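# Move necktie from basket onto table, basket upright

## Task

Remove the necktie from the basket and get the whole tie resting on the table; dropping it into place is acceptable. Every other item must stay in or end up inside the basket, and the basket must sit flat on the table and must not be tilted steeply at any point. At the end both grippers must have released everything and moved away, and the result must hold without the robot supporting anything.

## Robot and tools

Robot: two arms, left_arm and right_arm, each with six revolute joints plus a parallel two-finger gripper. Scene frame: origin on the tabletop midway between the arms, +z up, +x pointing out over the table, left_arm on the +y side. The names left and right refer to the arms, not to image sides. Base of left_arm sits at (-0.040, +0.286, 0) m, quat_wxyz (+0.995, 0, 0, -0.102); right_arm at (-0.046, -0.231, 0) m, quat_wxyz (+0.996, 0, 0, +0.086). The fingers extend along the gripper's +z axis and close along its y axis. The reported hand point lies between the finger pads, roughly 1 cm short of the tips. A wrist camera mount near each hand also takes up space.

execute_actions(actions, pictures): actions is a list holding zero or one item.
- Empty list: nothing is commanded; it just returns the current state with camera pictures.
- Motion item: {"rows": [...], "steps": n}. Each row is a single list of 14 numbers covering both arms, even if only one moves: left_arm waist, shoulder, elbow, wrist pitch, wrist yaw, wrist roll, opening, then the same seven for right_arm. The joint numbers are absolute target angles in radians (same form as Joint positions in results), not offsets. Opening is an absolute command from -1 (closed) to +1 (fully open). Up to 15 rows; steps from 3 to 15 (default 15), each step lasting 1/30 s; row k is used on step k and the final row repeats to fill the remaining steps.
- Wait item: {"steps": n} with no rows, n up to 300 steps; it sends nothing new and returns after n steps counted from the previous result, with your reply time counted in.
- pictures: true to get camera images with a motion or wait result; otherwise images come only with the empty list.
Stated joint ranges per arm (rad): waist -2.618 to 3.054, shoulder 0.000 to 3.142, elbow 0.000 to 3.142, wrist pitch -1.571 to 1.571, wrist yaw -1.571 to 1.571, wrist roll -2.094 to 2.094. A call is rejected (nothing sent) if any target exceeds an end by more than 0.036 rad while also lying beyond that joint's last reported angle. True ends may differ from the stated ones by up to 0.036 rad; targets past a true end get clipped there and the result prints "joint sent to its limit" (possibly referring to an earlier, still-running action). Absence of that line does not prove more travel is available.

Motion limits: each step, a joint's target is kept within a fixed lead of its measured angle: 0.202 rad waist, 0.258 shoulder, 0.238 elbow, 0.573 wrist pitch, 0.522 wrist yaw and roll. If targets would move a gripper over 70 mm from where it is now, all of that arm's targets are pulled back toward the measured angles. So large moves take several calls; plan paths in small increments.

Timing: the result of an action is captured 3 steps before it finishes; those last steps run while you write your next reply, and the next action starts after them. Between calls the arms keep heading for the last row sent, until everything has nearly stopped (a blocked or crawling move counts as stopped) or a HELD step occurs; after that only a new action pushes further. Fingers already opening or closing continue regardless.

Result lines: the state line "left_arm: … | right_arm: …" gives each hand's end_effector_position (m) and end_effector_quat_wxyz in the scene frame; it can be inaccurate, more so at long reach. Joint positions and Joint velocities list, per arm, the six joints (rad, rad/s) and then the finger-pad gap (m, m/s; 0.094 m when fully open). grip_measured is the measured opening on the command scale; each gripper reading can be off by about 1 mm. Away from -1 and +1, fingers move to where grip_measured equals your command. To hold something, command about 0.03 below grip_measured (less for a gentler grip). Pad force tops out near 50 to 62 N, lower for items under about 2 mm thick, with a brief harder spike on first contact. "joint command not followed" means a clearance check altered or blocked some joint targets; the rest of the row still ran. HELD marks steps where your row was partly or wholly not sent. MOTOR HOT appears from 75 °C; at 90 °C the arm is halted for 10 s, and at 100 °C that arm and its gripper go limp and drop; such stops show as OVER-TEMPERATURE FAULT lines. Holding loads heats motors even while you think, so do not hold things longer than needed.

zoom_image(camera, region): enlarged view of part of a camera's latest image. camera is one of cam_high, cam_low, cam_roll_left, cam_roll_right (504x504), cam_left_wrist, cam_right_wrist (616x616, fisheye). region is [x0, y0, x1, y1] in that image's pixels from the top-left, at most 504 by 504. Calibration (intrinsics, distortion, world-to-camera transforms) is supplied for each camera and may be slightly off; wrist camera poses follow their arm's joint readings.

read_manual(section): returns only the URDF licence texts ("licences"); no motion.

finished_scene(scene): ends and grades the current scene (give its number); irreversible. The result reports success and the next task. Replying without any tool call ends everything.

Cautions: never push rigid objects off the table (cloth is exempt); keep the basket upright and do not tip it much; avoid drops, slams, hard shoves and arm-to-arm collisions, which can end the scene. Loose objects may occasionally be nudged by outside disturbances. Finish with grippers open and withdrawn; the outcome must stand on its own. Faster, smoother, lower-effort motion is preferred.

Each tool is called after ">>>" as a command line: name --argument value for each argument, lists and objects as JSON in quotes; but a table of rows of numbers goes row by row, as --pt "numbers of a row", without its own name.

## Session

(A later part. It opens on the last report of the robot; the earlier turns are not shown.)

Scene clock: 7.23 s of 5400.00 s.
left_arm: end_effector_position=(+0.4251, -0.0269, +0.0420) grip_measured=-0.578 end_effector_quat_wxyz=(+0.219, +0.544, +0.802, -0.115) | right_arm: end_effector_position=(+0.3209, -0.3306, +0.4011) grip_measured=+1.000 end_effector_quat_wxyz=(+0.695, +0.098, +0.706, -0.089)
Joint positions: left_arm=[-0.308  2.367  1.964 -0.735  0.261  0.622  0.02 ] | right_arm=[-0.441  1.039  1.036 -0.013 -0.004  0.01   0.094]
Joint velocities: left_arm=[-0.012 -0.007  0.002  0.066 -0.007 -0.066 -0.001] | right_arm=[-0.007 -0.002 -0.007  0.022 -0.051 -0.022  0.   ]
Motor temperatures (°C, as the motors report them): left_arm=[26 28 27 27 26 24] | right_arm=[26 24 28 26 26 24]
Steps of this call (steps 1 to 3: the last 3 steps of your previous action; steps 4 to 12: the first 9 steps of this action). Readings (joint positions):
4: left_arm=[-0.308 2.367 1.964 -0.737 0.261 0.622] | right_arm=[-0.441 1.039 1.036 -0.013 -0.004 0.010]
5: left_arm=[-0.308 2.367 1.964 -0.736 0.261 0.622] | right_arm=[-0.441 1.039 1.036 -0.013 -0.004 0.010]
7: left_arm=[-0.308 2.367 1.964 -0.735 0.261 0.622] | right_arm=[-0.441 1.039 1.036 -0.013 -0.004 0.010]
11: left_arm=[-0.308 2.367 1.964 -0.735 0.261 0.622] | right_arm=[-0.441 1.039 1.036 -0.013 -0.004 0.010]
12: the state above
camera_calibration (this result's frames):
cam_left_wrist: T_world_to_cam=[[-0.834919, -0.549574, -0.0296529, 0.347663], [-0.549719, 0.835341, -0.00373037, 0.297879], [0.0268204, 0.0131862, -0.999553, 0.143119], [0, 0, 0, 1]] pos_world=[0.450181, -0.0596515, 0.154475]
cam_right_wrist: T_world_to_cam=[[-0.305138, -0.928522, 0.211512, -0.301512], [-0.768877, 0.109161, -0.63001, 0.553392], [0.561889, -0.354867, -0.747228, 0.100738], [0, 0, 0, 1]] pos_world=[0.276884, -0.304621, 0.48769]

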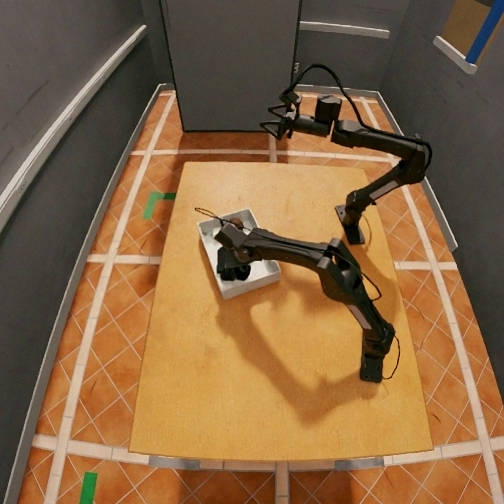

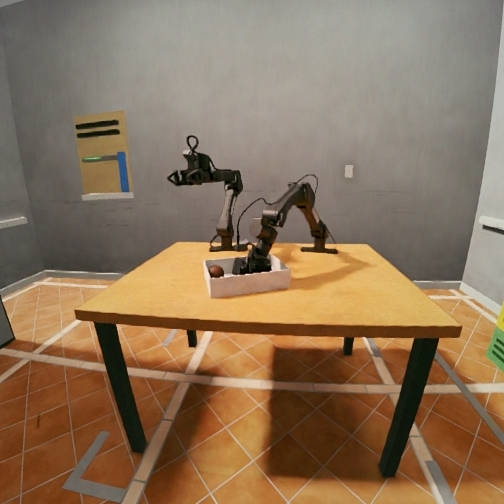

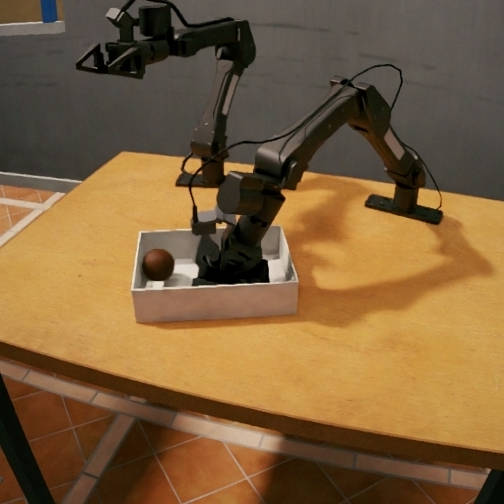

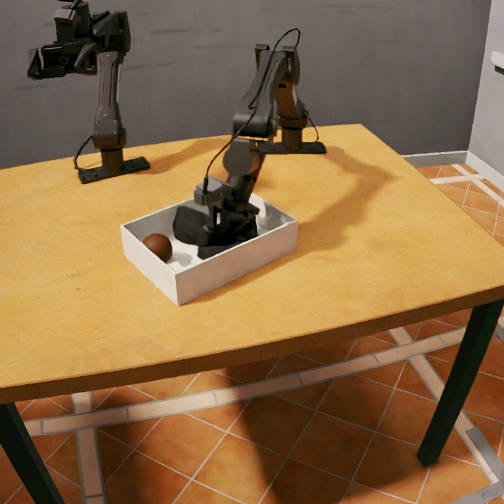

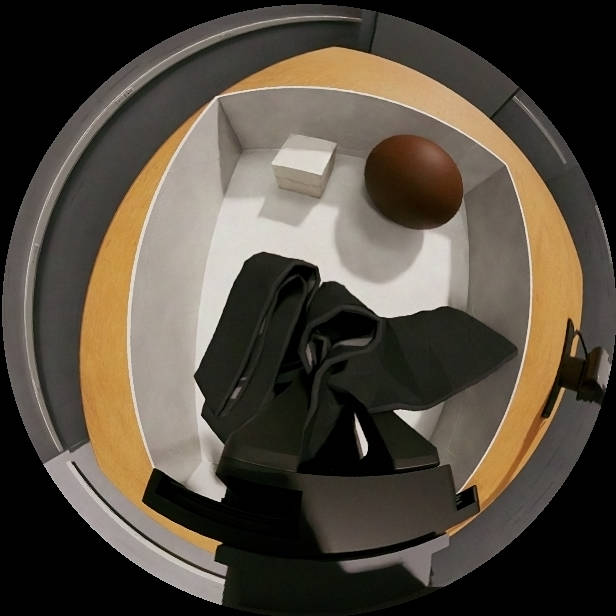

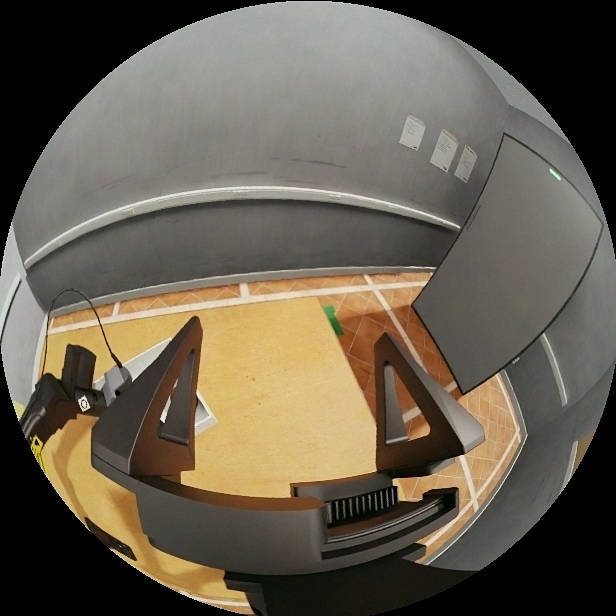

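>>> execute_actions --actions '[{"rows": [[-0.305,2.358,1.965,-0.76,0.265,0.625,-0.66,-0.45,1.039,1.036,-0.017,-0.004,0.01,1],[-0.305,2.352,1.965,-0.76,0.265,0.625,-0.66,-0.45,1.039,1.036,-0.017,-0.004,0.01,1],[-0.305,2.342,1.965,-0.76,0.265,0.625,-0.66,-0.45,1.039,1.036,-0.017,-0.004,0.01,1],[-0.305,2.329,1.965,-0.76,0.265,0.625,-0.66,-0.45,1.039,1.036,-0.017,-0.004,0.01,1],[-0.305,2.313,1.965,-0.76,0.265,0.625,-0.66,-0.45,1.039,1.036,-0.017,-0.004,0.01,1],[-0.305,2.293,1.965,-0.76,0.265,0.625,-0.66,-0.45,1.039,1.036,-0.017,-0.004,0.01,1],[-0.305,2.272,1.965,-0.76,0.265,0.625,-0.66,-0.45,1.039,1.036,-0.017,-0.004,0.01,1],[-0.305,2.248,1.965,-0.76,0.265,0.625,-0.66,-0.45,1.039,1.036,-0.017,-0.004,0.01,1],[-0.305,2.222,1.965,-0.76,0.265,0.625,-0.66,-0.45,1.039,1.036,-0.017,-0.004,0.01,1],[-0.305,2.194,1.965,-0.76,0.265,0.625,-0.66,-0.45,1.039,1.036,-0.017,-0.004,0.01,1],[-0.305,2.165,1.965,-0.76,0.265,0.625,-0.66,-0.45,1.039,1.036,-0.017,-0.004,0.01,1],[-0.305,2.135,1.965,-0.76,0.265,0.625,-0.66,-0.45,1.039,1.036,-0.017,-0.004,0.01,1],[-0.305,2.104,1.965,-0.76,0.265,0.625,-0.66,-0.45,1.039,1.036,-0.017,-0.004,0.01,1],[-0.305,2.072,1.965,-0.76,0.265,0.625,-0.66,-0.45,1.039,1.036,-0.017,-0.004,0.01,1],[-0.305,2.04,1.965,-0.76,0.265,0.625,-0.66,-0.45,1.039,1.036,-0.017,-0.004,0.01,1]], "steps": 15}]'

>>> execute_actions --actions '[{"rows": [[-0.305,2.008,1.965,-0.76,0.265,0.625,-0.66,-0.45,1.039,1.036,-0.017,-0.004,0.01,1],[-0.305,1.976,1.965,-0.76,0.265,0.625,-0.66,-0.45,1.039,1.036,-0.017,-0.004,0.01,1],[-0.305,1.945,1.965,-0.76,0.265,0.625,-0.66,-0.45,1.039,1.036,-0.017,-0.004,0.01,1],[-0.305,1.915,1.965,-0.76,0.265,0.625,-0.66,-0.45,1.039,1.036,-0.017,-0.004,0.01,1],[-0.305,1.886,1.965,-0.76,0.265,0.625,-0.66,-0.45,1.039,1.036,-0.017,-0.004,0.01,1],[-0.305,1.858,1.965,-0.76,0.265,0.625,-0.66,-0.45,1.039,1.036,-0.017,-0.004,0.01,1],[-0.305,1.832,1.965,-0.76,0.265,0.625,-0.66,-0.45,1.039,1.036,-0.017,-0.004,0.01,1],[-0.305,1.808,1.965,-0.76,0.265,0.625,-0.66,-0.45,1.039,1.036,-0.017,-0.004,0.01,1],[-0.305,1.787,1.965,-0.76,0.265,0.625,-0.66,-0.45,1.039,1.036,-0.017,-0.004,0.01,1],[-0.305,1.767,1.965,-0.76,0.265,0.625,-0.66,-0.45,1.039,1.036,-0.017,-0.004,0.01,1],[-0.305,1.751,1.965,-0.76,0.265,0.625,-0.66,-0.45,1.039,1.036,-0.017,-0.004,0.01,1],[-0.305,1.738,1.965,-0.76,0.265,0.625,-0.66,-0.45,1.039,1.036,-0.017,-0.004,0.01,1],[-0.305,1.728,1.965,-0.76,0.265,0.625,-0.66,-0.45,1.039,1.036,-0.017,-0.004,0.01,1],[-0.305,1.722,1.965,-0.76,0.265,0.625,-0.66,-0.45,1.039,1.036,-0.017,-0.004,0.01,1],[-0.305,1.72,1.965,-0.76,0.265,0.625,-0.66,-0.45,1.039,1.036,-0.017,-0.004,0.01,1]], "steps": 15}]' --pictures true

Scene clock: 8.07 s of 5400.00 s.
left_arm: end_effector_position=(+0.4246, -0.0265, +0.1080) grip_measured=-0.579 end_effector_quat_wxyz=(+0.268, +0.543, +0.788, -0.111) | right_arm: end_effector_position=(+0.3209, -0.3306, +0.4011) grip_measured=+1.000 end_effector_quat_wxyz=(+0.695, +0.098, +0.706, -0.089)
Joint positions: left_arm=[-0.308  2.237  1.96  -0.76   0.26   0.622  0.02 ] | right_arm=[-0.441  1.039  1.036 -0.013 -0.004  0.01   0.094]
Joint velocities: left_arm=[-0.002 -0.838 -0.027 -0.066 -0.022 -0.051 -0.   ] | right_arm=[ 0.002 -0.002  0.007 -0.051 -0.066 -0.066  0.   ]
Motor temperatures (°C, as the motors report them): left_arm=[26 29 27 27 26 24] | right_arm=[26 24 28 26 26 24]
Steps of this call (steps 1 to 3: the last 3 steps of your previous action; steps 4 to 13: the robot went on to your last target; steps 14 to 25: the first 12 steps of this action). Readings (joint positions):
14: left_arm=[-0.308 2.367 1.964 -0.733 0.261 0.622] | right_arm=[-0.441 1.039 1.036 -0.013 -0.004 0.010]
15: left_arm=[-0.308 2.366 1.964 -0.732 0.261 0.622] | right_arm=[-0.441 1.039 1.036 -0.013 -0.004 0.010]
17: left_arm=[-0.308 2.360 1.964 -0.732 0.261 0.622] | right_arm=[-0.441 1.039 1.036 -0.013 -0.004 0.010]
21: left_arm=[-0.308 2.328 1.964 -0.747 0.261 0.622] | right_arm=[-0.441 1.039 1.036 -0.013 -0.004 0.010]
25: the state above

Scene clock: 8.57 s of 5400.00 s.
left_arm: end_effector_position=(+0.3791, -0.0008, +0.3509) grip_measured=-0.579 end_effector_quat_wxyz=(+0.481, +0.520, +0.701, -0.087) | right_arm: end_effector_position=(+0.3209, -0.3306, +0.4011) grip_measured=+1.000 end_effector_quat_wxyz=(+0.695, +0.098, +0.706, -0.089)
Joint positions: left_arm=[-0.308  1.772  1.96  -0.759  0.26   0.622  0.02 ] | right_arm=[-0.441  1.039  1.036 -0.013 -0.004  0.01   0.094]
Joint velocities: left_arm=[ 0.002 -0.51  -0.002 -0.037  0.066  0.051 -0.001] | right_arm=[-0.012 -0.007  0.002 -0.022  0.022 -0.022  0.   ]
Motor temperatures (°C, as the motors report them): left_arm=[26 29 27 27 26 24] | right_arm=[26 24 28 26 26 24]
Steps of this call (steps 1 to 3: the last 3 steps of your previous action; steps 4 to 15: the first 12 steps of this action). Readings (joint positions):
4: left_arm=[-0.308 2.099 1.960 -0.761 0.260 0.622] | right_arm=[-0.441 1.039 1.036 -0.013 -0.004 0.010]
5: left_arm=[-0.308 2.062 1.960 -0.761 0.260 0.622] | right_arm=[-0.441 1.039 1.036 -0.013 -0.004 0.010]
7: left_arm=[-0.308 1.989 1.960 -0.761 0.260 0.622] | right_arm=[-0.441 1.039 1.036 -0.013 -0.004 0.010]
11: left_arm=[-0.308 1.862 1.960 -0.760 0.260 0.622] | right_arm=[-0.441 1.039 1.036 -0.013 -0.004 0.010]
15: the state above
camera_calibration (this result's frames):
cam_left_wrist: T_world_to_cam=[[-0.757753, -0.593152, -0.271993, 0.388522], [-0.427254, 0.766038, -0.480249, 0.372744], [0.493218, -0.2477, -0.833895, 0.217575], [0, 0, 0, 1]] pos_world=[0.346348, -0.00119075, 0.46612]
cam_right_wrist: T_world_to_cam=[[-0.305138, -0.928522, 0.211512, -0.301512], [-0.768877, 0.109161, -0.63001, 0.553392], [0.561889, -0.354867, -0.747228, 0.100738], [0, 0, 0, 1]] pos_world=[0.276884, -0.304621, 0.48769]

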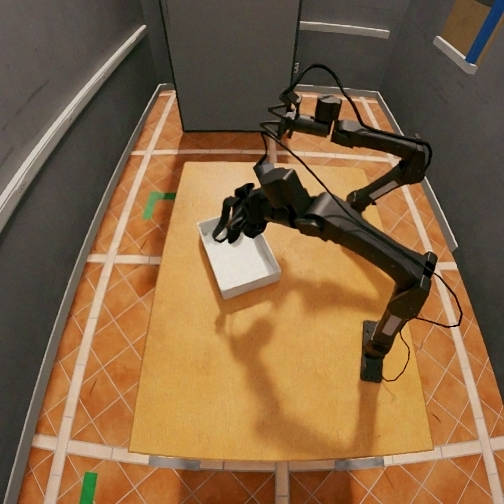

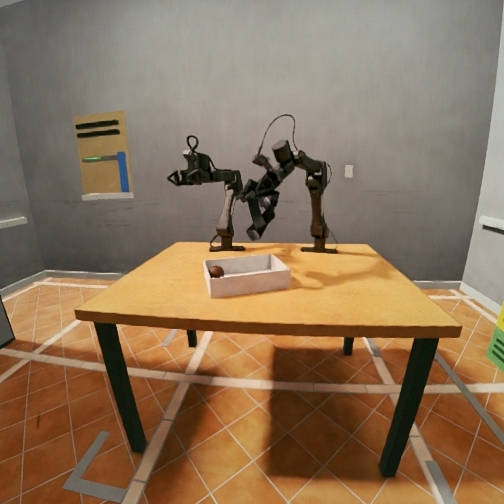

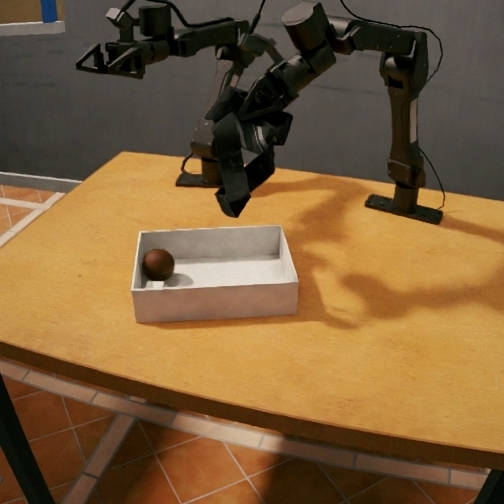

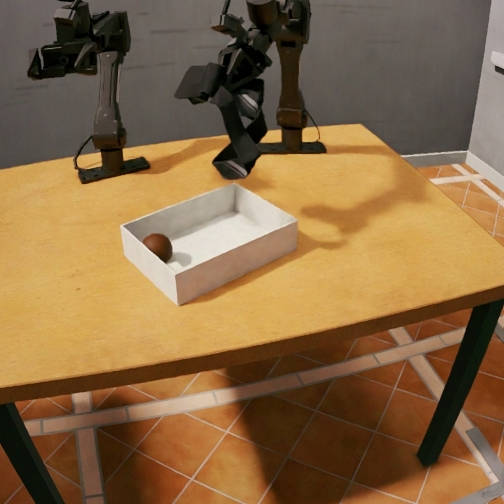

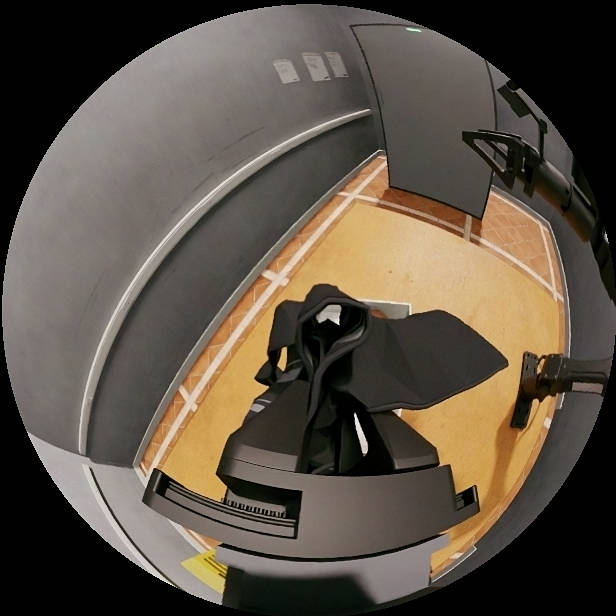

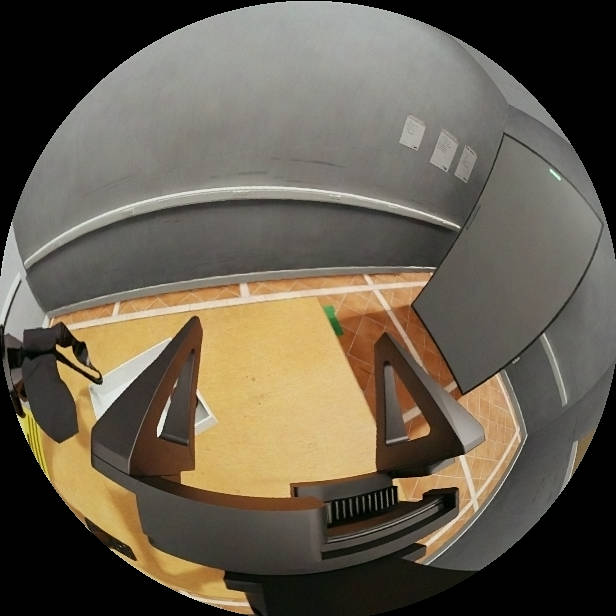

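>>> execute_actions --actions '[{"rows": [[-0.301,1.72,1.96,-0.76,0.265,0.625,-0.66,-0.45,1.039,1.036,-0.017,-0.004,0.01,1],[-0.291,1.72,1.96,-0.76,0.265,0.625,-0.66,-0.45,1.039,1.036,-0.017,-0.004,0.01,1],[-0.274,1.72,1.96,-0.76,0.265,0.625,-0.66,-0.45,1.039,1.036,-0.017,-0.004,0.01,1],[-0.252,1.72,1.96,-0.76,0.265,0.625,-0.66,-0.45,1.039,1.036,-0.017,-0.004,0.01,1],[-0.224,1.72,1.96,-0.76,0.265,0.625,-0.66,-0.45,1.039,1.036,-0.017,-0.004,0.01,1],[-0.192,1.72,1.96,-0.76,0.265,0.625,-0.66,-0.45,1.039,1.036,-0.017,-0.004,0.01,1],[-0.157,1.72,1.96,-0.76,0.265,0.625,-0.66,-0.45,1.039,1.036,-0.017,-0.004,0.01,1],[-0.118,1.72,1.96,-0.76,0.265,0.625,-0.66,-0.45,1.039,1.036,-0.017,-0.004,0.01,1],[-0.076,1.72,1.96,-0.76,0.265,0.625,-0.66,-0.45,1.039,1.036,-0.017,-0.004,0.01,1],[-0.032,1.72,1.96,-0.76,0.265,0.625,-0.66,-0.45,1.039,1.036,-0.017,-0.004,0.01,1],[0.013,1.72,1.958,-0.76,0.265,0.625,-0.66,-0.45,1.039,1.036,-0.017,-0.004,0.01,1],[0.059,1.72,1.951,-0.76,0.265,0.625,-0.66,-0.45,1.039,1.036,-0.017,-0.004,0.01,1],[0.106,1.721,1.94,-0.76,0.265,0.625,-0.66,-0.45,1.039,1.036,-0.017,-0.004,0.01,1],[0.152,1.721,1.925,-0.76,0.265,0.625,-0.66,-0.45,1.039,1.036,-0.017,-0.004,0.01,1],[0.197,1.722,1.907,-0.76,0.265,0.625,-0.66,-0.45,1.039,1.036,-0.017,-0.004,0.01,1]], "steps": 15}]'

>>> execute_actions --actions '[{"rows": [[0.241,1.723,1.885,-0.76,0.265,0.625,-0.66,-0.45,1.039,1.036,-0.017,-0.004,0.01,1],[0.283,1.723,1.861,-0.76,0.265,0.625,-0.66,-0.45,1.039,1.036,-0.017,-0.004,0.01,1],[0.322,1.724,1.834,-0.76,0.265,0.625,-0.66,-0.45,1.039,1.036,-0.017,-0.004,0.01,1],[0.357,1.725,1.804,-0.76,0.265,0.625,-0.66,-0.45,1.039,1.036,-0.017,-0.004,0.01,1],[0.389,1.726,1.773,-0.76,0.265,0.625,-0.66,-0.45,1.039,1.036,-0.017,-0.004,0.01,1],[0.417,1.728,1.741,-0.76,0.265,0.625,-0.66,-0.45,1.039,1.036,-0.017,-0.004,0.01,1],[0.439,1.729,1.707,-0.76,0.265,0.625,-0.66,-0.45,1.039,1.036,-0.017,-0.004,0.01,1],[0.456,1.73,1.672,-0.76,0.265,0.625,-0.66,-0.45,1.039,1.036,-0.017,-0.004,0.01,1],[0.466,1.731,1.636,-0.76,0.265,0.625,-0.66,-0.45,1.039,1.036,-0.017,-0.004,0.01,1],[0.47,1.733,1.6,-0.76,0.265,0.625,-0.66,-0.45,1.039,1.036,-0.017,-0.004,0.01,1],[0.47,1.734,1.564,-0.76,0.265,0.625,-0.66,-0.45,1.039,1.036,-0.017,-0.004,0.01,1],[0.47,1.735,1.528,-0.76,0.265,0.625,-0.66,-0.45,1.039,1.036,-0.017,-0.004,0.01,1],[0.47,1.736,1.493,-0.76,0.265,0.625,-0.66,-0.45,1.039,1.036,-0.017,-0.004,0.01,1],[0.47,1.737,1.459,-0.76,0.265,0.625,-0.66,-0.45,1.039,1.036,-0.017,-0.004,0.01,1],[0.47,1.739,1.427,-0.76,0.265,0.625,-0.66,-0.45,1.039,1.036,-0.017,-0.004,0.01,1]], "steps": 15}]'

>>> execute_actions --actions '[{"rows": [[0.47,1.74,1.396,-0.76,0.265,0.625,-0.66,-0.45,1.039,1.036,-0.017,-0.004,0.01,1],[0.47,1.741,1.366,-0.76,0.265,0.625,-0.66,-0.45,1.039,1.036,-0.017,-0.004,0.01,1],[0.47,1.742,1.339,-0.76,0.265,0.625,-0.66,-0.45,1.039,1.036,-0.017,-0.004,0.01,1],[0.47,1.742,1.315,-0.76,0.265,0.625,-0.66,-0.45,1.039,1.036,-0.017,-0.004,0.01,1],[0.47,1.743,1.293,-0.76,0.265,0.625,-0.66,-0.45,1.039,1.036,-0.017,-0.004,0.01,1],[0.47,1.744,1.275,-0.76,0.265,0.625,-0.66,-0.45,1.039,1.036,-0.017,-0.004,0.01,1],[0.47,1.744,1.26,-0.76,0.265,0.625,-0.66,-0.45,1.039,1.036,-0.017,-0.004,0.01,1],[0.47,1.745,1.249,-0.76,0.265,0.625,-0.66,-0.45,1.039,1.036,-0.017,-0.004,0.01,1],[0.47,1.745,1.242,-0.76,0.265,0.625,-0.66,-0.45,1.039,1.036,-0.017,-0.004,0.01,1],[0.47,1.745,1.24,-0.76,0.265,0.625,-0.66,-0.45,1.039,1.036,-0.017,-0.004,0.01,1]], "steps": 15}]' --pictures true

Scene clock: 9.90 s of 5400.00 s.
left_arm: end_effector_position=(+0.4289, +0.1243, +0.3732) grip_measured=-0.579 end_effector_quat_wxyz=(+0.507, +0.419, +0.752, -0.020) | right_arm: end_effector_position=(+0.3209, -0.3306, +0.4011) grip_measured=+1.000 end_effector_quat_wxyz=(+0.695, +0.098, +0.706, -0.089)
Joint positions: left_arm=[-0.034  1.725  1.96  -0.761  0.27   0.622  0.02 ] | right_arm=[-0.441  1.039  1.036 -0.013 -0.004  0.01   0.094]
Joint velocities: left_arm=[ 1.355  0.002 -0.007  0.007 -0.11  -0.125  0.002] | right_arm=[-0.002 -0.002 -0.017 -0.081 -0.037  0.007  0.   ]
Motor temperatures (°C, as the motors report them): left_arm=[26 29 28 27 26 24] | right_arm=[26 24 28 27 26 24]
Steps of this call (steps 1 to 3: the last 3 steps of your previous action; steps 4 to 28: the robot went on to your last target; steps 29 to 40: the first 12 steps of this action). Readings (joint positions):
29: left_arm=[-0.308 1.725 1.960 -0.761 0.260 0.622] | right_arm=[-0.441 1.039 1.036 -0.013 -0.004 0.010]
30: left_arm=[-0.308 1.725 1.960 -0.761 0.260 0.622] | right_arm=[-0.441 1.039 1.036 -0.013 -0.004 0.010]
32: left_arm=[-0.299 1.725 1.960 -0.761 0.263 0.622] | right_arm=[-0.441 1.039 1.036 -0.013 -0.004 0.010]
36: left_arm=[-0.209 1.725 1.960 -0.761 0.271 0.622] | right_arm=[-0.441 1.039 1.036 -0.013 -0.004 0.010]
40: the state above

Scene clock: 10.40 s of 5400.00 s.
left_arm: end_effector_position=(+0.4206, +0.3700, +0.2179) grip_measured=-0.579 end_effector_quat_wxyz=(+0.352, +0.204, +0.913, +0.038) | right_arm: end_effector_position=(+0.3209, -0.3306, +0.4011) grip_measured=+1.000 end_effector_quat_wxyz=(+0.695, +0.098, +0.706, -0.089)
Joint positions: left_arm=[ 0.476  1.73   1.596 -0.752  0.251  0.622  0.02 ] | right_arm=[-0.441  1.039  1.036 -0.013 -0.004  0.01   0.094]
Joint velocities: left_arm=[ 0.042  0.046 -1.053 -0.037 -0.051  0.051 -0.   ] | right_arm=[-0.007 -0.002 -0.017 -0.066 -0.022  0.095  0.   ]
Motor temperatures (°C, as the motors report them): left_arm=[26 29 28 28 26 24] | right_arm=[26 24 28 27 26 24]
Steps of this call (steps 1 to 3: the last 3 steps of your previous action; steps 4 to 15: the first 12 steps of this action). Readings (joint positions):
4: left_arm=[0.160 1.725 1.932 -0.754 0.266 0.622] | right_arm=[-0.441 1.039 1.036 -0.013 -0.004 0.010]
5: left_arm=[0.206 1.725 1.914 -0.752 0.265 0.622] | right_arm=[-0.441 1.039 1.036 -0.013 -0.004 0.010]
7: left_arm=[0.291 1.725 1.866 -0.749 0.263 0.622] | right_arm=[-0.441 1.039 1.036 -0.013 -0.004 0.010]
11: left_arm=[0.424 1.725 1.738 -0.749 0.257 0.622] | right_arm=[-0.441 1.039 1.036 -0.013 -0.004 0.010]
15: the state above

Scene clock: 10.90 s of 5400.00 s.
left_arm: end_effector_position=(+0.3384, +0.3467, +0.0798) grip_measured=-0.579 end_effector_quat_wxyz=(+0.186, +0.189, +0.963, -0.049) | right_arm: end_effector_position=(+0.3209, -0.3306, +0.4011) grip_measured=+1.000 end_effector_quat_wxyz=(+0.695, +0.098, +0.706, -0.089)
Joint positions: left_arm=[ 0.476  1.749  1.243 -0.768  0.253  0.622  0.02 ] | right_arm=[-0.441  1.039  1.036 -0.013 -0.004  0.01   0.094]
Joint velocities: left_arm=[-0.027  0.007 -0.007 -0.007  0.051  0.022 -0.   ] | right_arm=[-0.002  0.012  0.007  0.022 -0.007  0.007  0.   ]
Motor temperatures (°C, as the motors report them): left_arm=[26 29 28 28 26 24] | right_arm=[26 24 28 27 26 24]
Steps of this call (steps 1 to 3: the last 3 steps of your previous action; steps 4 to 15: the first 12 steps of this action). Readings (joint positions):
4: left_arm=[0.476 1.740 1.454 -0.755 0.253 0.622] | right_arm=[-0.441 1.039 1.036 -0.013 -0.004 0.010]
5: left_arm=[0.476 1.742 1.421 -0.756 0.253 0.622] | right_arm=[-0.441 1.039 1.036 -0.013 -0.004 0.010]
7: left_arm=[0.476 1.746 1.361 -0.758 0.253 0.622] | right_arm=[-0.441 1.039 1.036 -0.013 -0.004 0.010]
11: left_arm=[0.476 1.749 1.273 -0.763 0.253 0.622] | right_arm=[-0.441 1.039 1.036 -0.013 -0.004 0.010]
15: the state above
camera_calibration (this result's frames):
cam_left_wrist: T_world_to_cam=[[-0.200268, -0.979394, 0.0260794, 0.411554], [-0.971962, 0.201955, 0.120432, 0.29084], [-0.123217, -0.00122948, -0.992379, 0.23347], [0, 0, 0, 1]] pos_world=[0.393874, 0.344624, 0.185931]
cam_right_wrist: T_world_to_cam=[[-0.305138, -0.928522, 0.211512, -0.301512], [-0.768877, 0.109161, -0.63001, 0.553392], [0.561889, -0.354867, -0.747228, 0.100738], [0, 0, 0, 1]] pos_world=[0.276884, -0.304621, 0.48769]

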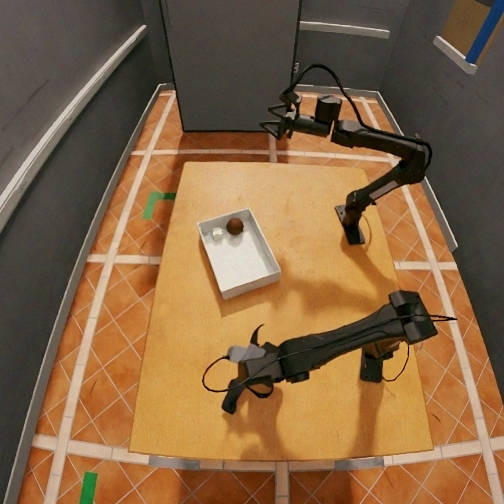

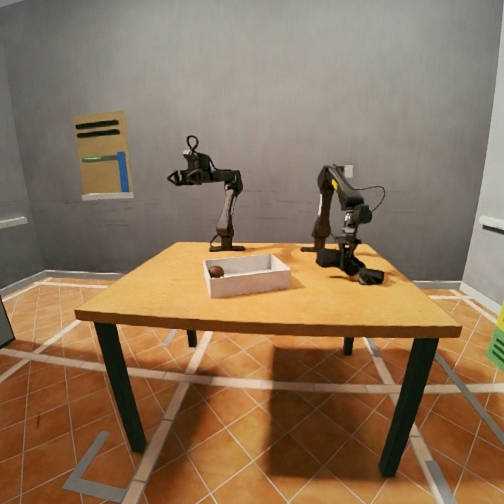

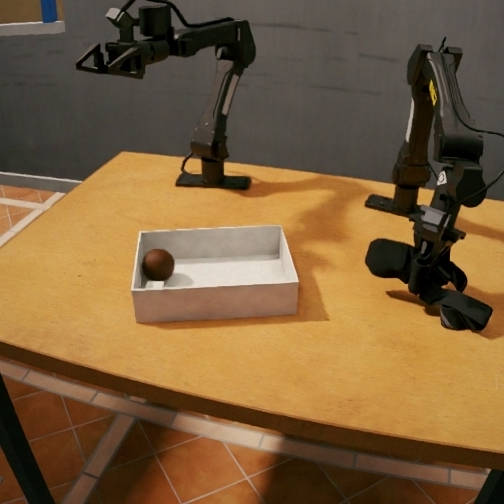

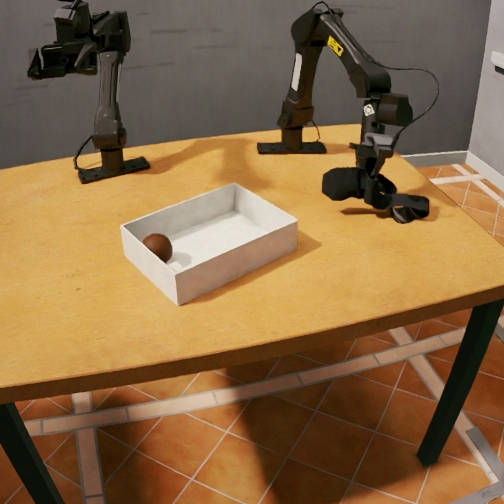

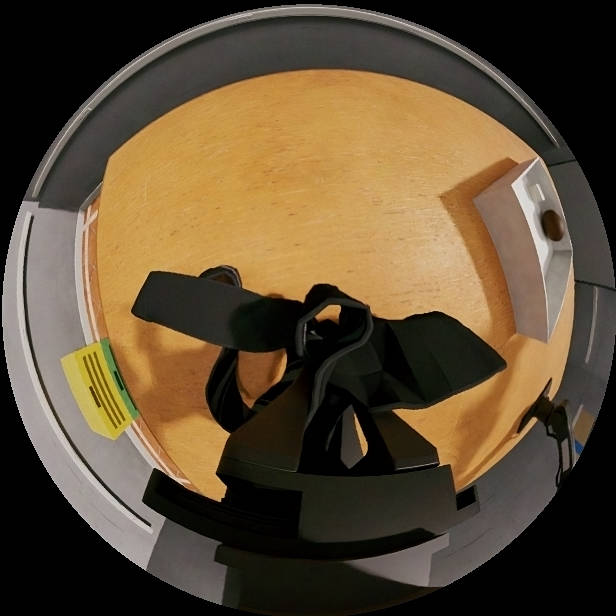

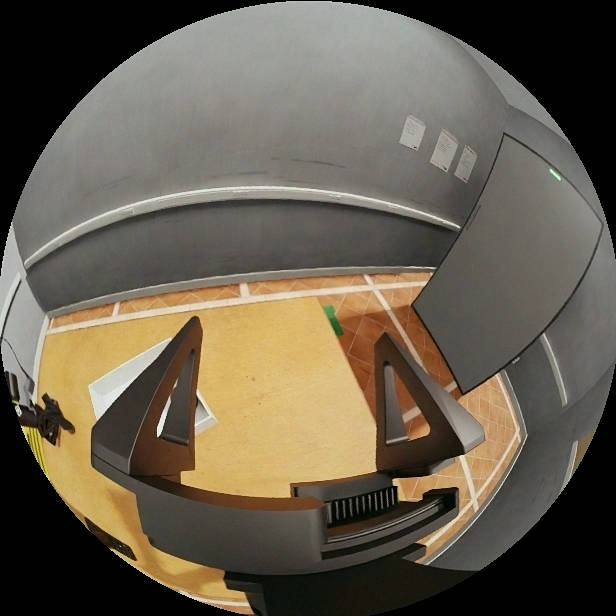

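>>> execute_actions --actions '[]'

Scene clock: 11.20 s of 5400.00 s.
left_arm: end_effector_position=(+0.3384, +0.3468, +0.0798) grip_measured=-0.579 end_effector_quat_wxyz=(+0.186, +0.189, +0.963, -0.049) | right_arm: end_effector_position=(+0.3209, -0.3306, +0.4011) grip_measured=+1.000 end_effector_quat_wxyz=(+0.695, +0.098, +0.706, -0.089)
Joint positions: left_arm=[ 0.476  1.749  1.243 -0.768  0.253  0.622  0.02 ] | right_arm=[-0.441  1.039  1.036 -0.013 -0.004  0.01   0.094]
Joint velocities: left_arm=[-0.012 -0.017  0.002 -0.007  0.066 -0.051  0.   ] | right_arm=[ 0.017  0.002 -0.002  0.022  0.095 -0.037  0.   ]
Motor temperatures (°C, as the motors report them): left_arm=[26 29 28 28 26 24] | right_arm=[26 24 28 27 26 24]
Kept back: nothing.
Steps of this call (steps 1 to 3: the last 3 steps of your previous action; steps 4 to 9: the robot went on to your last target). Readings (joint positions):
1: left_arm=[0.476 1.749 1.243 -0.768 0.253 0.622] | right_arm=[-0.441 1.039 1.036 -0.013 -0.004 0.010]
2: left_arm=[0.476 1.749 1.243 -0.768 0.253 0.622] | right_arm=[-0.441 1.039 1.036 -0.013 -0.004 0.010]
4: left_arm=[0.476 1.749 1.243 -0.768 0.253 0.622] | right_arm=[-0.441 1.039 1.036 -0.013 -0.004 0.010]
8: left_arm=[0.476 1.749 1.243 -0.768 0.253 0.622] | right_arm=[-0.441 1.039 1.036 -0.013 -0.004 0.010]
9: the state above
camera_calibration (this result's frames):
cam_left_wrist: T_world_to_cam=[[-0.200278, -0.979397, 0.0259053, 0.411612], [-0.972006, 0.201943, 0.120096, 0.290961], [-0.122853, -0.00112765, -0.992424, 0.233352], [0, 0, 0, 1]] pos_world=[0.39392, 0.344637, 0.185978]
cam_right_wrist: T_world_to_cam=[[-0.305138, -0.928522, 0.211512, -0.301512], [-0.768877, 0.109161, -0.63001, 0.553392], [0.561889, -0.354867, -0.747228, 0.100738], [0, 0, 0, 1]] pos_world=[0.276884, -0.304621, 0.48769]

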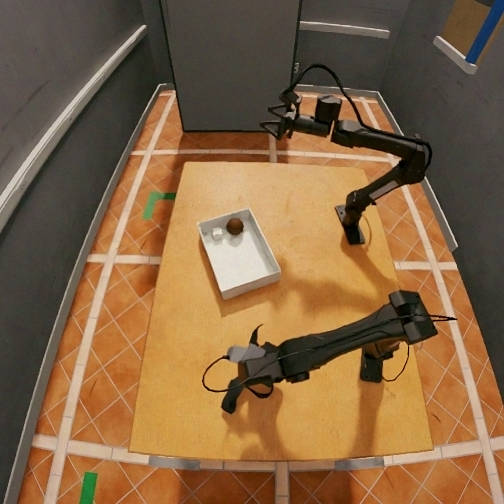

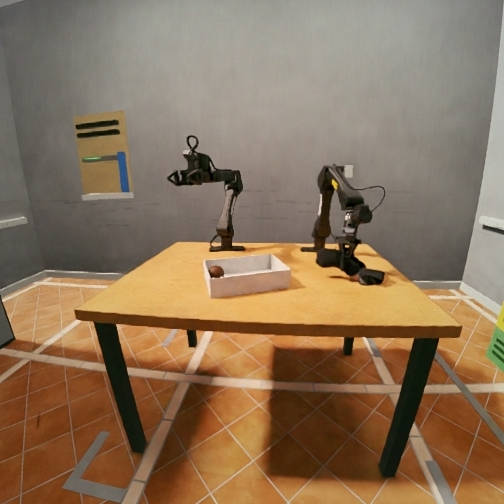

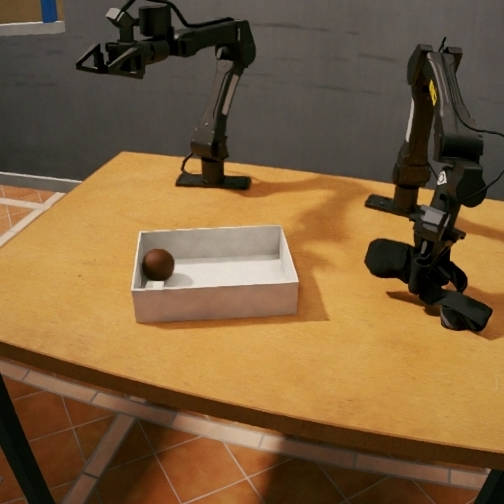

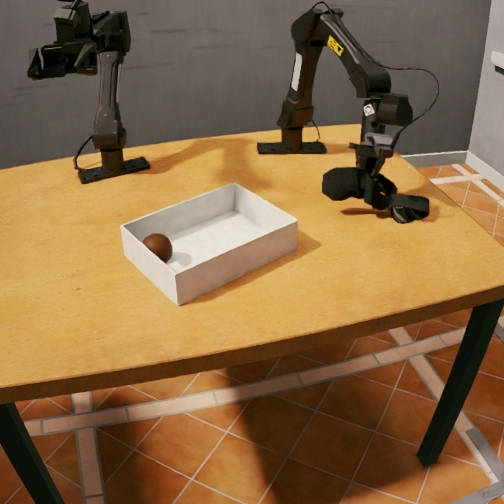

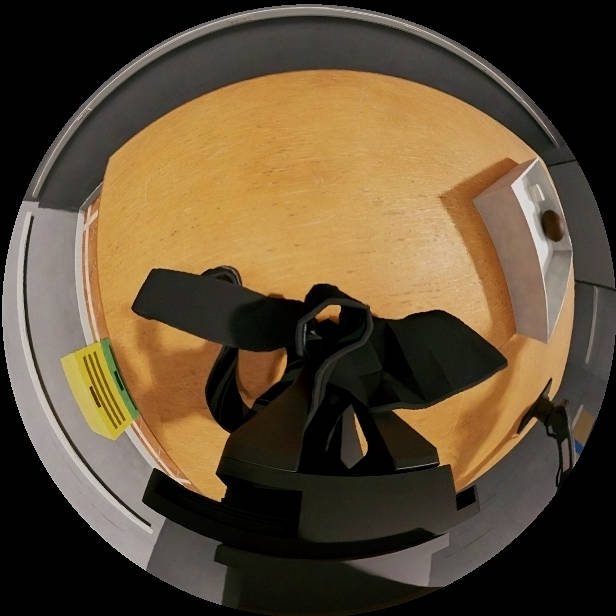

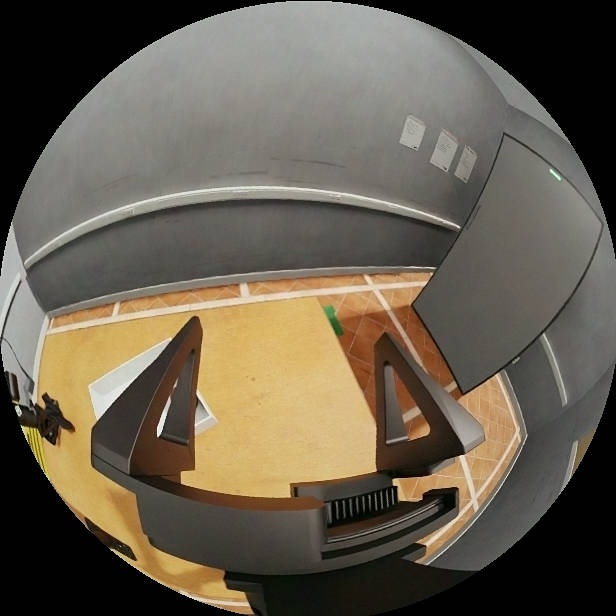

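>>> execute_actions --actions '[{"rows":[[0.47,1.745,1.24,-0.76,0.265,0.625,-0.55,-0.45,1.039,1.036,-0.017,-0.004,0.01,1],[0.47,1.745,1.24,-0.76,0.265,0.625,-0.45,-0.45,1.039,1.036,-0.017,-0.004,0.01,1],[0.47,1.745,1.24,-0.76,0.265,0.625,-0.32,-0.45,1.039,1.036,-0.017,-0.004,0.01,1],[0.47,1.745,1.24,-0.76,0.265,0.625,-0.18,-0.45,1.039,1.036,-0.017,-0.004,0.01,1],[0.47,1.745,1.24,-0.76,0.265,0.625,-0.04,-0.45,1.039,1.036,-0.017,-0.004,0.01,1],[0.47,1.745,1.24,-0.76,0.265,0.625,0.1,-0.45,1.039,1.036,-0.017,-0.004,0.01,1],[0.47,1.745,1.24,-0.76,0.265,0.625,0.24,-0.45,1.039,1.036,-0.017,-0.004,0.01,1],[0.47,1.745,1.24,-0.76,0.265,0.625,0.38,-0.45,1.039,1.036,-0.017,-0.004,0.01,1],[0.47,1.745,1.24,-0.76,0.265,0.625,0.52,-0.45,1.039,1.036,-0.017,-0.004,0.01,1],[0.47,1.745,1.24,-0.76,0.265,0.625,0.66,-0.45,1.039,1.036,-0.017,-0.004,0.01,1],[0.47,1.745,1.24,-0.76,0.265,0.625,0.8,-0.45,1.039,1.036,-0.017,-0.004,0.01,1],[0.47,1.745,1.24,-0.76,0.265,0.625,1,-0.45,1.039,1.036,-0.017,-0.004,0.01,1]],"steps":12}]'

>>> execute_actions --actions '[{"rows":[[0.47,1.740,1.242,-0.765,0.265,0.625,1,-0.45,1.039,1.036,-0.017,-0.004,0.01,1],[0.47,1.726,1.246,-0.780,0.265,0.625,1,-0.45,1.039,1.036,-0.017,-0.004,0.01,1],[0.47,1.704,1.254,-0.803,0.265,0.625,1,-0.45,1.039,1.036,-0.017,-0.004,0.01,1],[0.47,1.676,1.263,-0.832,0.265,0.625,1,-0.45,1.039,1.036,-0.017,-0.004,0.01,1],[0.47,1.643,1.274,-0.866,0.265,0.625,1,-0.45,1.039,1.036,-0.017,-0.004,0.01,1],[0.47,1.606,1.286,-0.904,0.265,0.625,1,-0.45,1.039,1.036,-0.017,-0.004,0.01,1],[0.47,1.567,1.299,-0.945,0.265,0.625,1,-0.45,1.039,1.036,-0.017,-0.004,0.01,1],[0.47,1.528,1.311,-0.985,0.265,0.625,1,-0.45,1.039,1.036,-0.017,-0.004,0.01,1],[0.47,1.489,1.324,-1.026,0.265,0.625,1,-0.45,1.039,1.036,-0.017,-0.004,0.01,1],[0.47,1.452,1.336,-1.064,0.265,0.625,1,-0.45,1.039,1.036,-0.017,-0.004,0.01,1],[0.47,1.419,1.347,-1.098,0.265,0.625,1,-0.45,1.039,1.036,-0.017,-0.004,0.01,1],[0.47,1.391,1.356,-1.127,0.265,0.625,1,-0.45,1.039,1.036,-0.017,-0.004,0.01,1],[0.47,1.369,1.364,-1.150,0.265,0.625,1,-0.45,1.039,1.036,-0.017,-0.004,0.01,1],[0.47,1.355,1.368,-1.165,0.265,0.625,1,-0.45,1.039,1.036,-0.017,-0.004,0.01,1],[0.47,1.35,1.37,-1.17,0.265,0.625,1,-0.45,1.039,1.036,-0.017,-0.004,0.01,1]],"steps":15}]'

>>> execute_actions --actions '[{"steps":10}]' --pictures true

Scene clock: 12.00 s of 5400.00 s.
left_arm: end_effector_position=(+0.3385, +0.3467, +0.0798) grip_measured=+0.449 end_effector_quat_wxyz=(+0.186, +0.189, +0.963, -0.049) | right_arm: end_effector_position=(+0.3209, -0.3306, +0.4011) grip_measured=+1.000 end_effector_quat_wxyz=(+0.695, +0.098, +0.706, -0.089)
Joint positions: left_arm=[ 0.476  1.749  1.243 -0.768  0.253  0.622  0.068] | right_arm=[-0.441  1.039  1.036 -0.013 -0.004  0.01   0.094]
Joint velocities: left_arm=[ 0.017  0.007 -0.017  0.007 -0.037  0.081  0.139] | right_arm=[-0.007  0.007 -0.007  0.007  0.007 -0.081  0.   ]
Motor temperatures (°C, as the motors report them): left_arm=[26 29 28 28 26 24] | right_arm=[26 24 28 27 26 24]
Steps of this call (steps 1 to 15: the robot went on to your last target; steps 16 to 24: the first 9 steps of this action). Readings (joint positions):
16: left_arm=[0.476 1.749 1.243 -0.768 0.253 0.622] | right_arm=[-0.441 1.039 1.036 -0.013 -0.004 0.010]
17: left_arm=[0.476 1.749 1.243 -0.768 0.253 0.622] | right_arm=[-0.441 1.039 1.036 -0.013 -0.004 0.010]
19: left_arm=[0.476 1.749 1.243 -0.768 0.253 0.622] | right_arm=[-0.441 1.039 1.036 -0.013 -0.004 0.010]
23: left_arm=[0.476 1.749 1.243 -0.768 0.253 0.622] | right_arm=[-0.441 1.039 1.036 -0.013 -0.004 0.010]
24: the state above

Scene clock: 12.50 s of 5400.00 s.
left_arm: end_effector_position=(+0.3038, +0.3369, +0.1793) grip_measured=+1.000 end_effector_quat_wxyz=(+0.242, +0.195, +0.950, -0.021) | right_arm: end_effector_position=(+0.3209, -0.3306, +0.4011) grip_measured=+1.000 end_effector_quat_wxyz=(+0.695, +0.098, +0.706, -0.089)
Joint positions: left_arm=[ 0.476  1.471  1.307 -0.983  0.254  0.622  0.094] | right_arm=[-0.441  1.039  1.036 -0.013 -0.004  0.01   0.094]
Joint velocities: left_arm=[-0.002 -1.189  0.51  -0.784  0.037  0.022  0.   ] | right_arm=[ 0.017  0.007  0.002 -0.022 -0.066 -0.007  0.   ]
Motor temperatures (°C, as the motors report them): left_arm=[26 29 28 27 26 24] | right_arm=[26 24 28 27 26 24]
Steps of this call (steps 1 to 3: the last 3 steps of your previous action; steps 4 to 15: the first 12 steps of this action). Readings (joint positions):
4: left_arm=[0.476 1.749 1.243 -0.768 0.253 0.622] | right_arm=[-0.441 1.039 1.036 -0.013 -0.004 0.010]
5: left_arm=[0.476 1.749 1.243 -0.768 0.253 0.622] | right_arm=[-0.441 1.039 1.036 -0.013 -0.004 0.010]
7: left_arm=[0.476 1.741 1.243 -0.778 0.253 0.622] | right_arm=[-0.441 1.039 1.036 -0.013 -0.004 0.010]
11: left_arm=[0.476 1.640 1.250 -0.863 0.253 0.622] | right_arm=[-0.441 1.039 1.036 -0.013 -0.004 0.010]
15: the state above

Scene clock: 12.83 s of 5400.00 s.
left_arm: end_effector_position=(+0.2708, +0.3269, +0.2221) grip_measured=+1.000 end_effector_quat_wxyz=(+0.254, +0.197, +0.947, -0.017) | right_arm: end_effector_position=(+0.3209, -0.3306, +0.4011) grip_measured=+1.000 end_effector_quat_wxyz=(+0.695, +0.098, +0.706, -0.089)
Joint positions: left_arm=[ 0.476  1.345  1.364 -1.138  0.258  0.622  0.094] | right_arm=[-0.441  1.039  1.036 -0.013 -0.004  0.01   0.094]
Joint velocities: left_arm=[-0.007  0.066 -0.002 -0.139 -0.037 -0.051  0.   ] | right_arm=[-0.007  0.007 -0.002 -0.022  0.051  0.022  0.   ]
Motor temperatures (°C, as the motors report them): left_arm=[26 29 28 27 26 24] | right_arm=[26 24 28 27 26 24]
Kept back: nothing.
Steps of this call (steps 1 to 3: the last 3 steps of your previous action; steps 4 to 10: the robot went on to your last target). Readings (joint positions):
1: left_arm=[0.476 1.432 1.324 -1.009 0.254 0.622] | right_arm=[-0.441 1.039 1.036 -0.013 -0.004 0.010]
2: left_arm=[0.476 1.397 1.339 -1.033 0.255 0.622] | right_arm=[-0.441 1.039 1.036 -0.013 -0.004 0.010]
4: left_arm=[0.476 1.350 1.359 -1.073 0.257 0.622] | right_arm=[-0.441 1.039 1.036 -0.013 -0.004 0.010]
8: left_arm=[0.476 1.341 1.364 -1.123 0.258 0.622] | right_arm=[-0.441 1.039 1.036 -0.013 -0.004 0.010]
10: the state above
camera_calibration (this result's frames):
cam_left_wrist: T_world_to_cam=[[-0.201091, -0.978734, -0.0405294, 0.389701], [-0.979191, 0.201996, -0.0195735, 0.245083], [0.027344, 0.03575, -0.998987, 0.315007], [0, 0, 0, 1]] pos_world=[0.309734, 0.320646, 0.335279]
cam_right_wrist: T_world_to_cam=[[-0.305138, -0.928522, 0.211512, -0.301512], [-0.768877, 0.109161, -0.63001, 0.553392], [0.561889, -0.354867, -0.747228, 0.100738], [0, 0, 0, 1]] pos_world=[0.276884, -0.304621, 0.48769]

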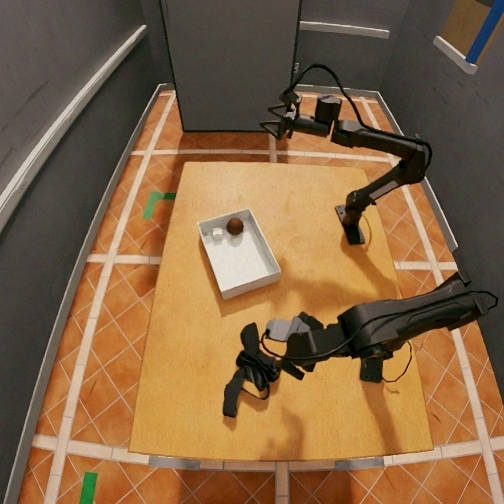

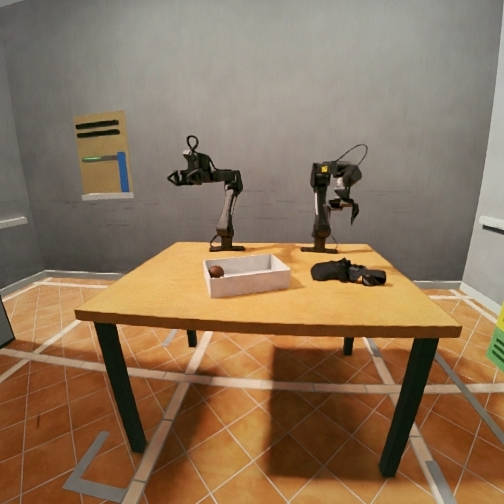

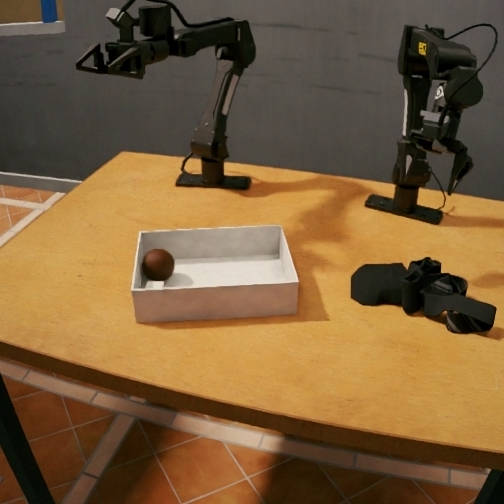

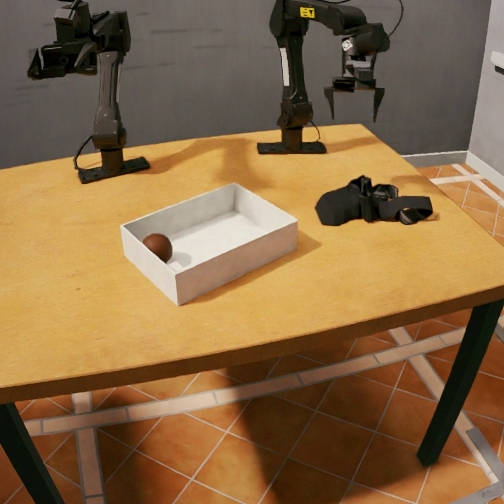

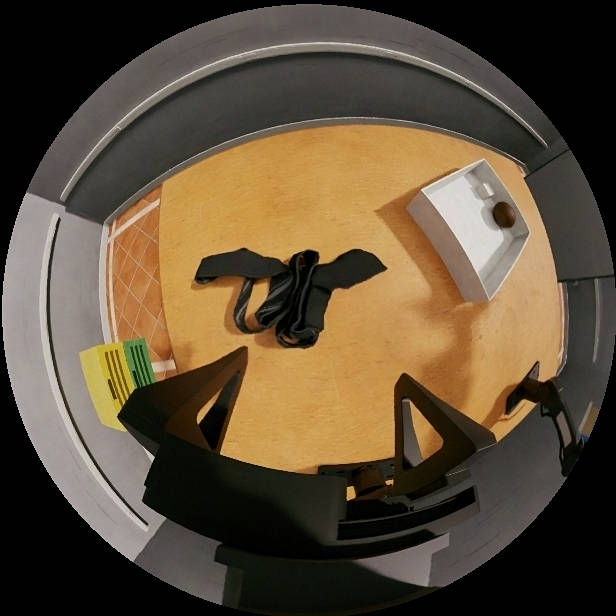

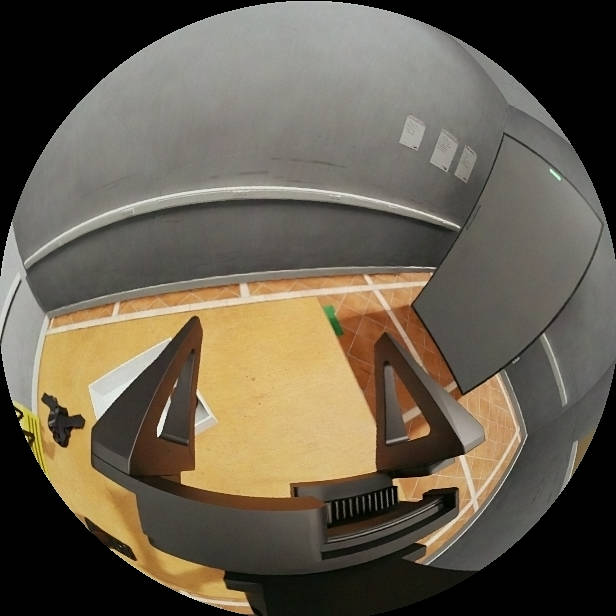

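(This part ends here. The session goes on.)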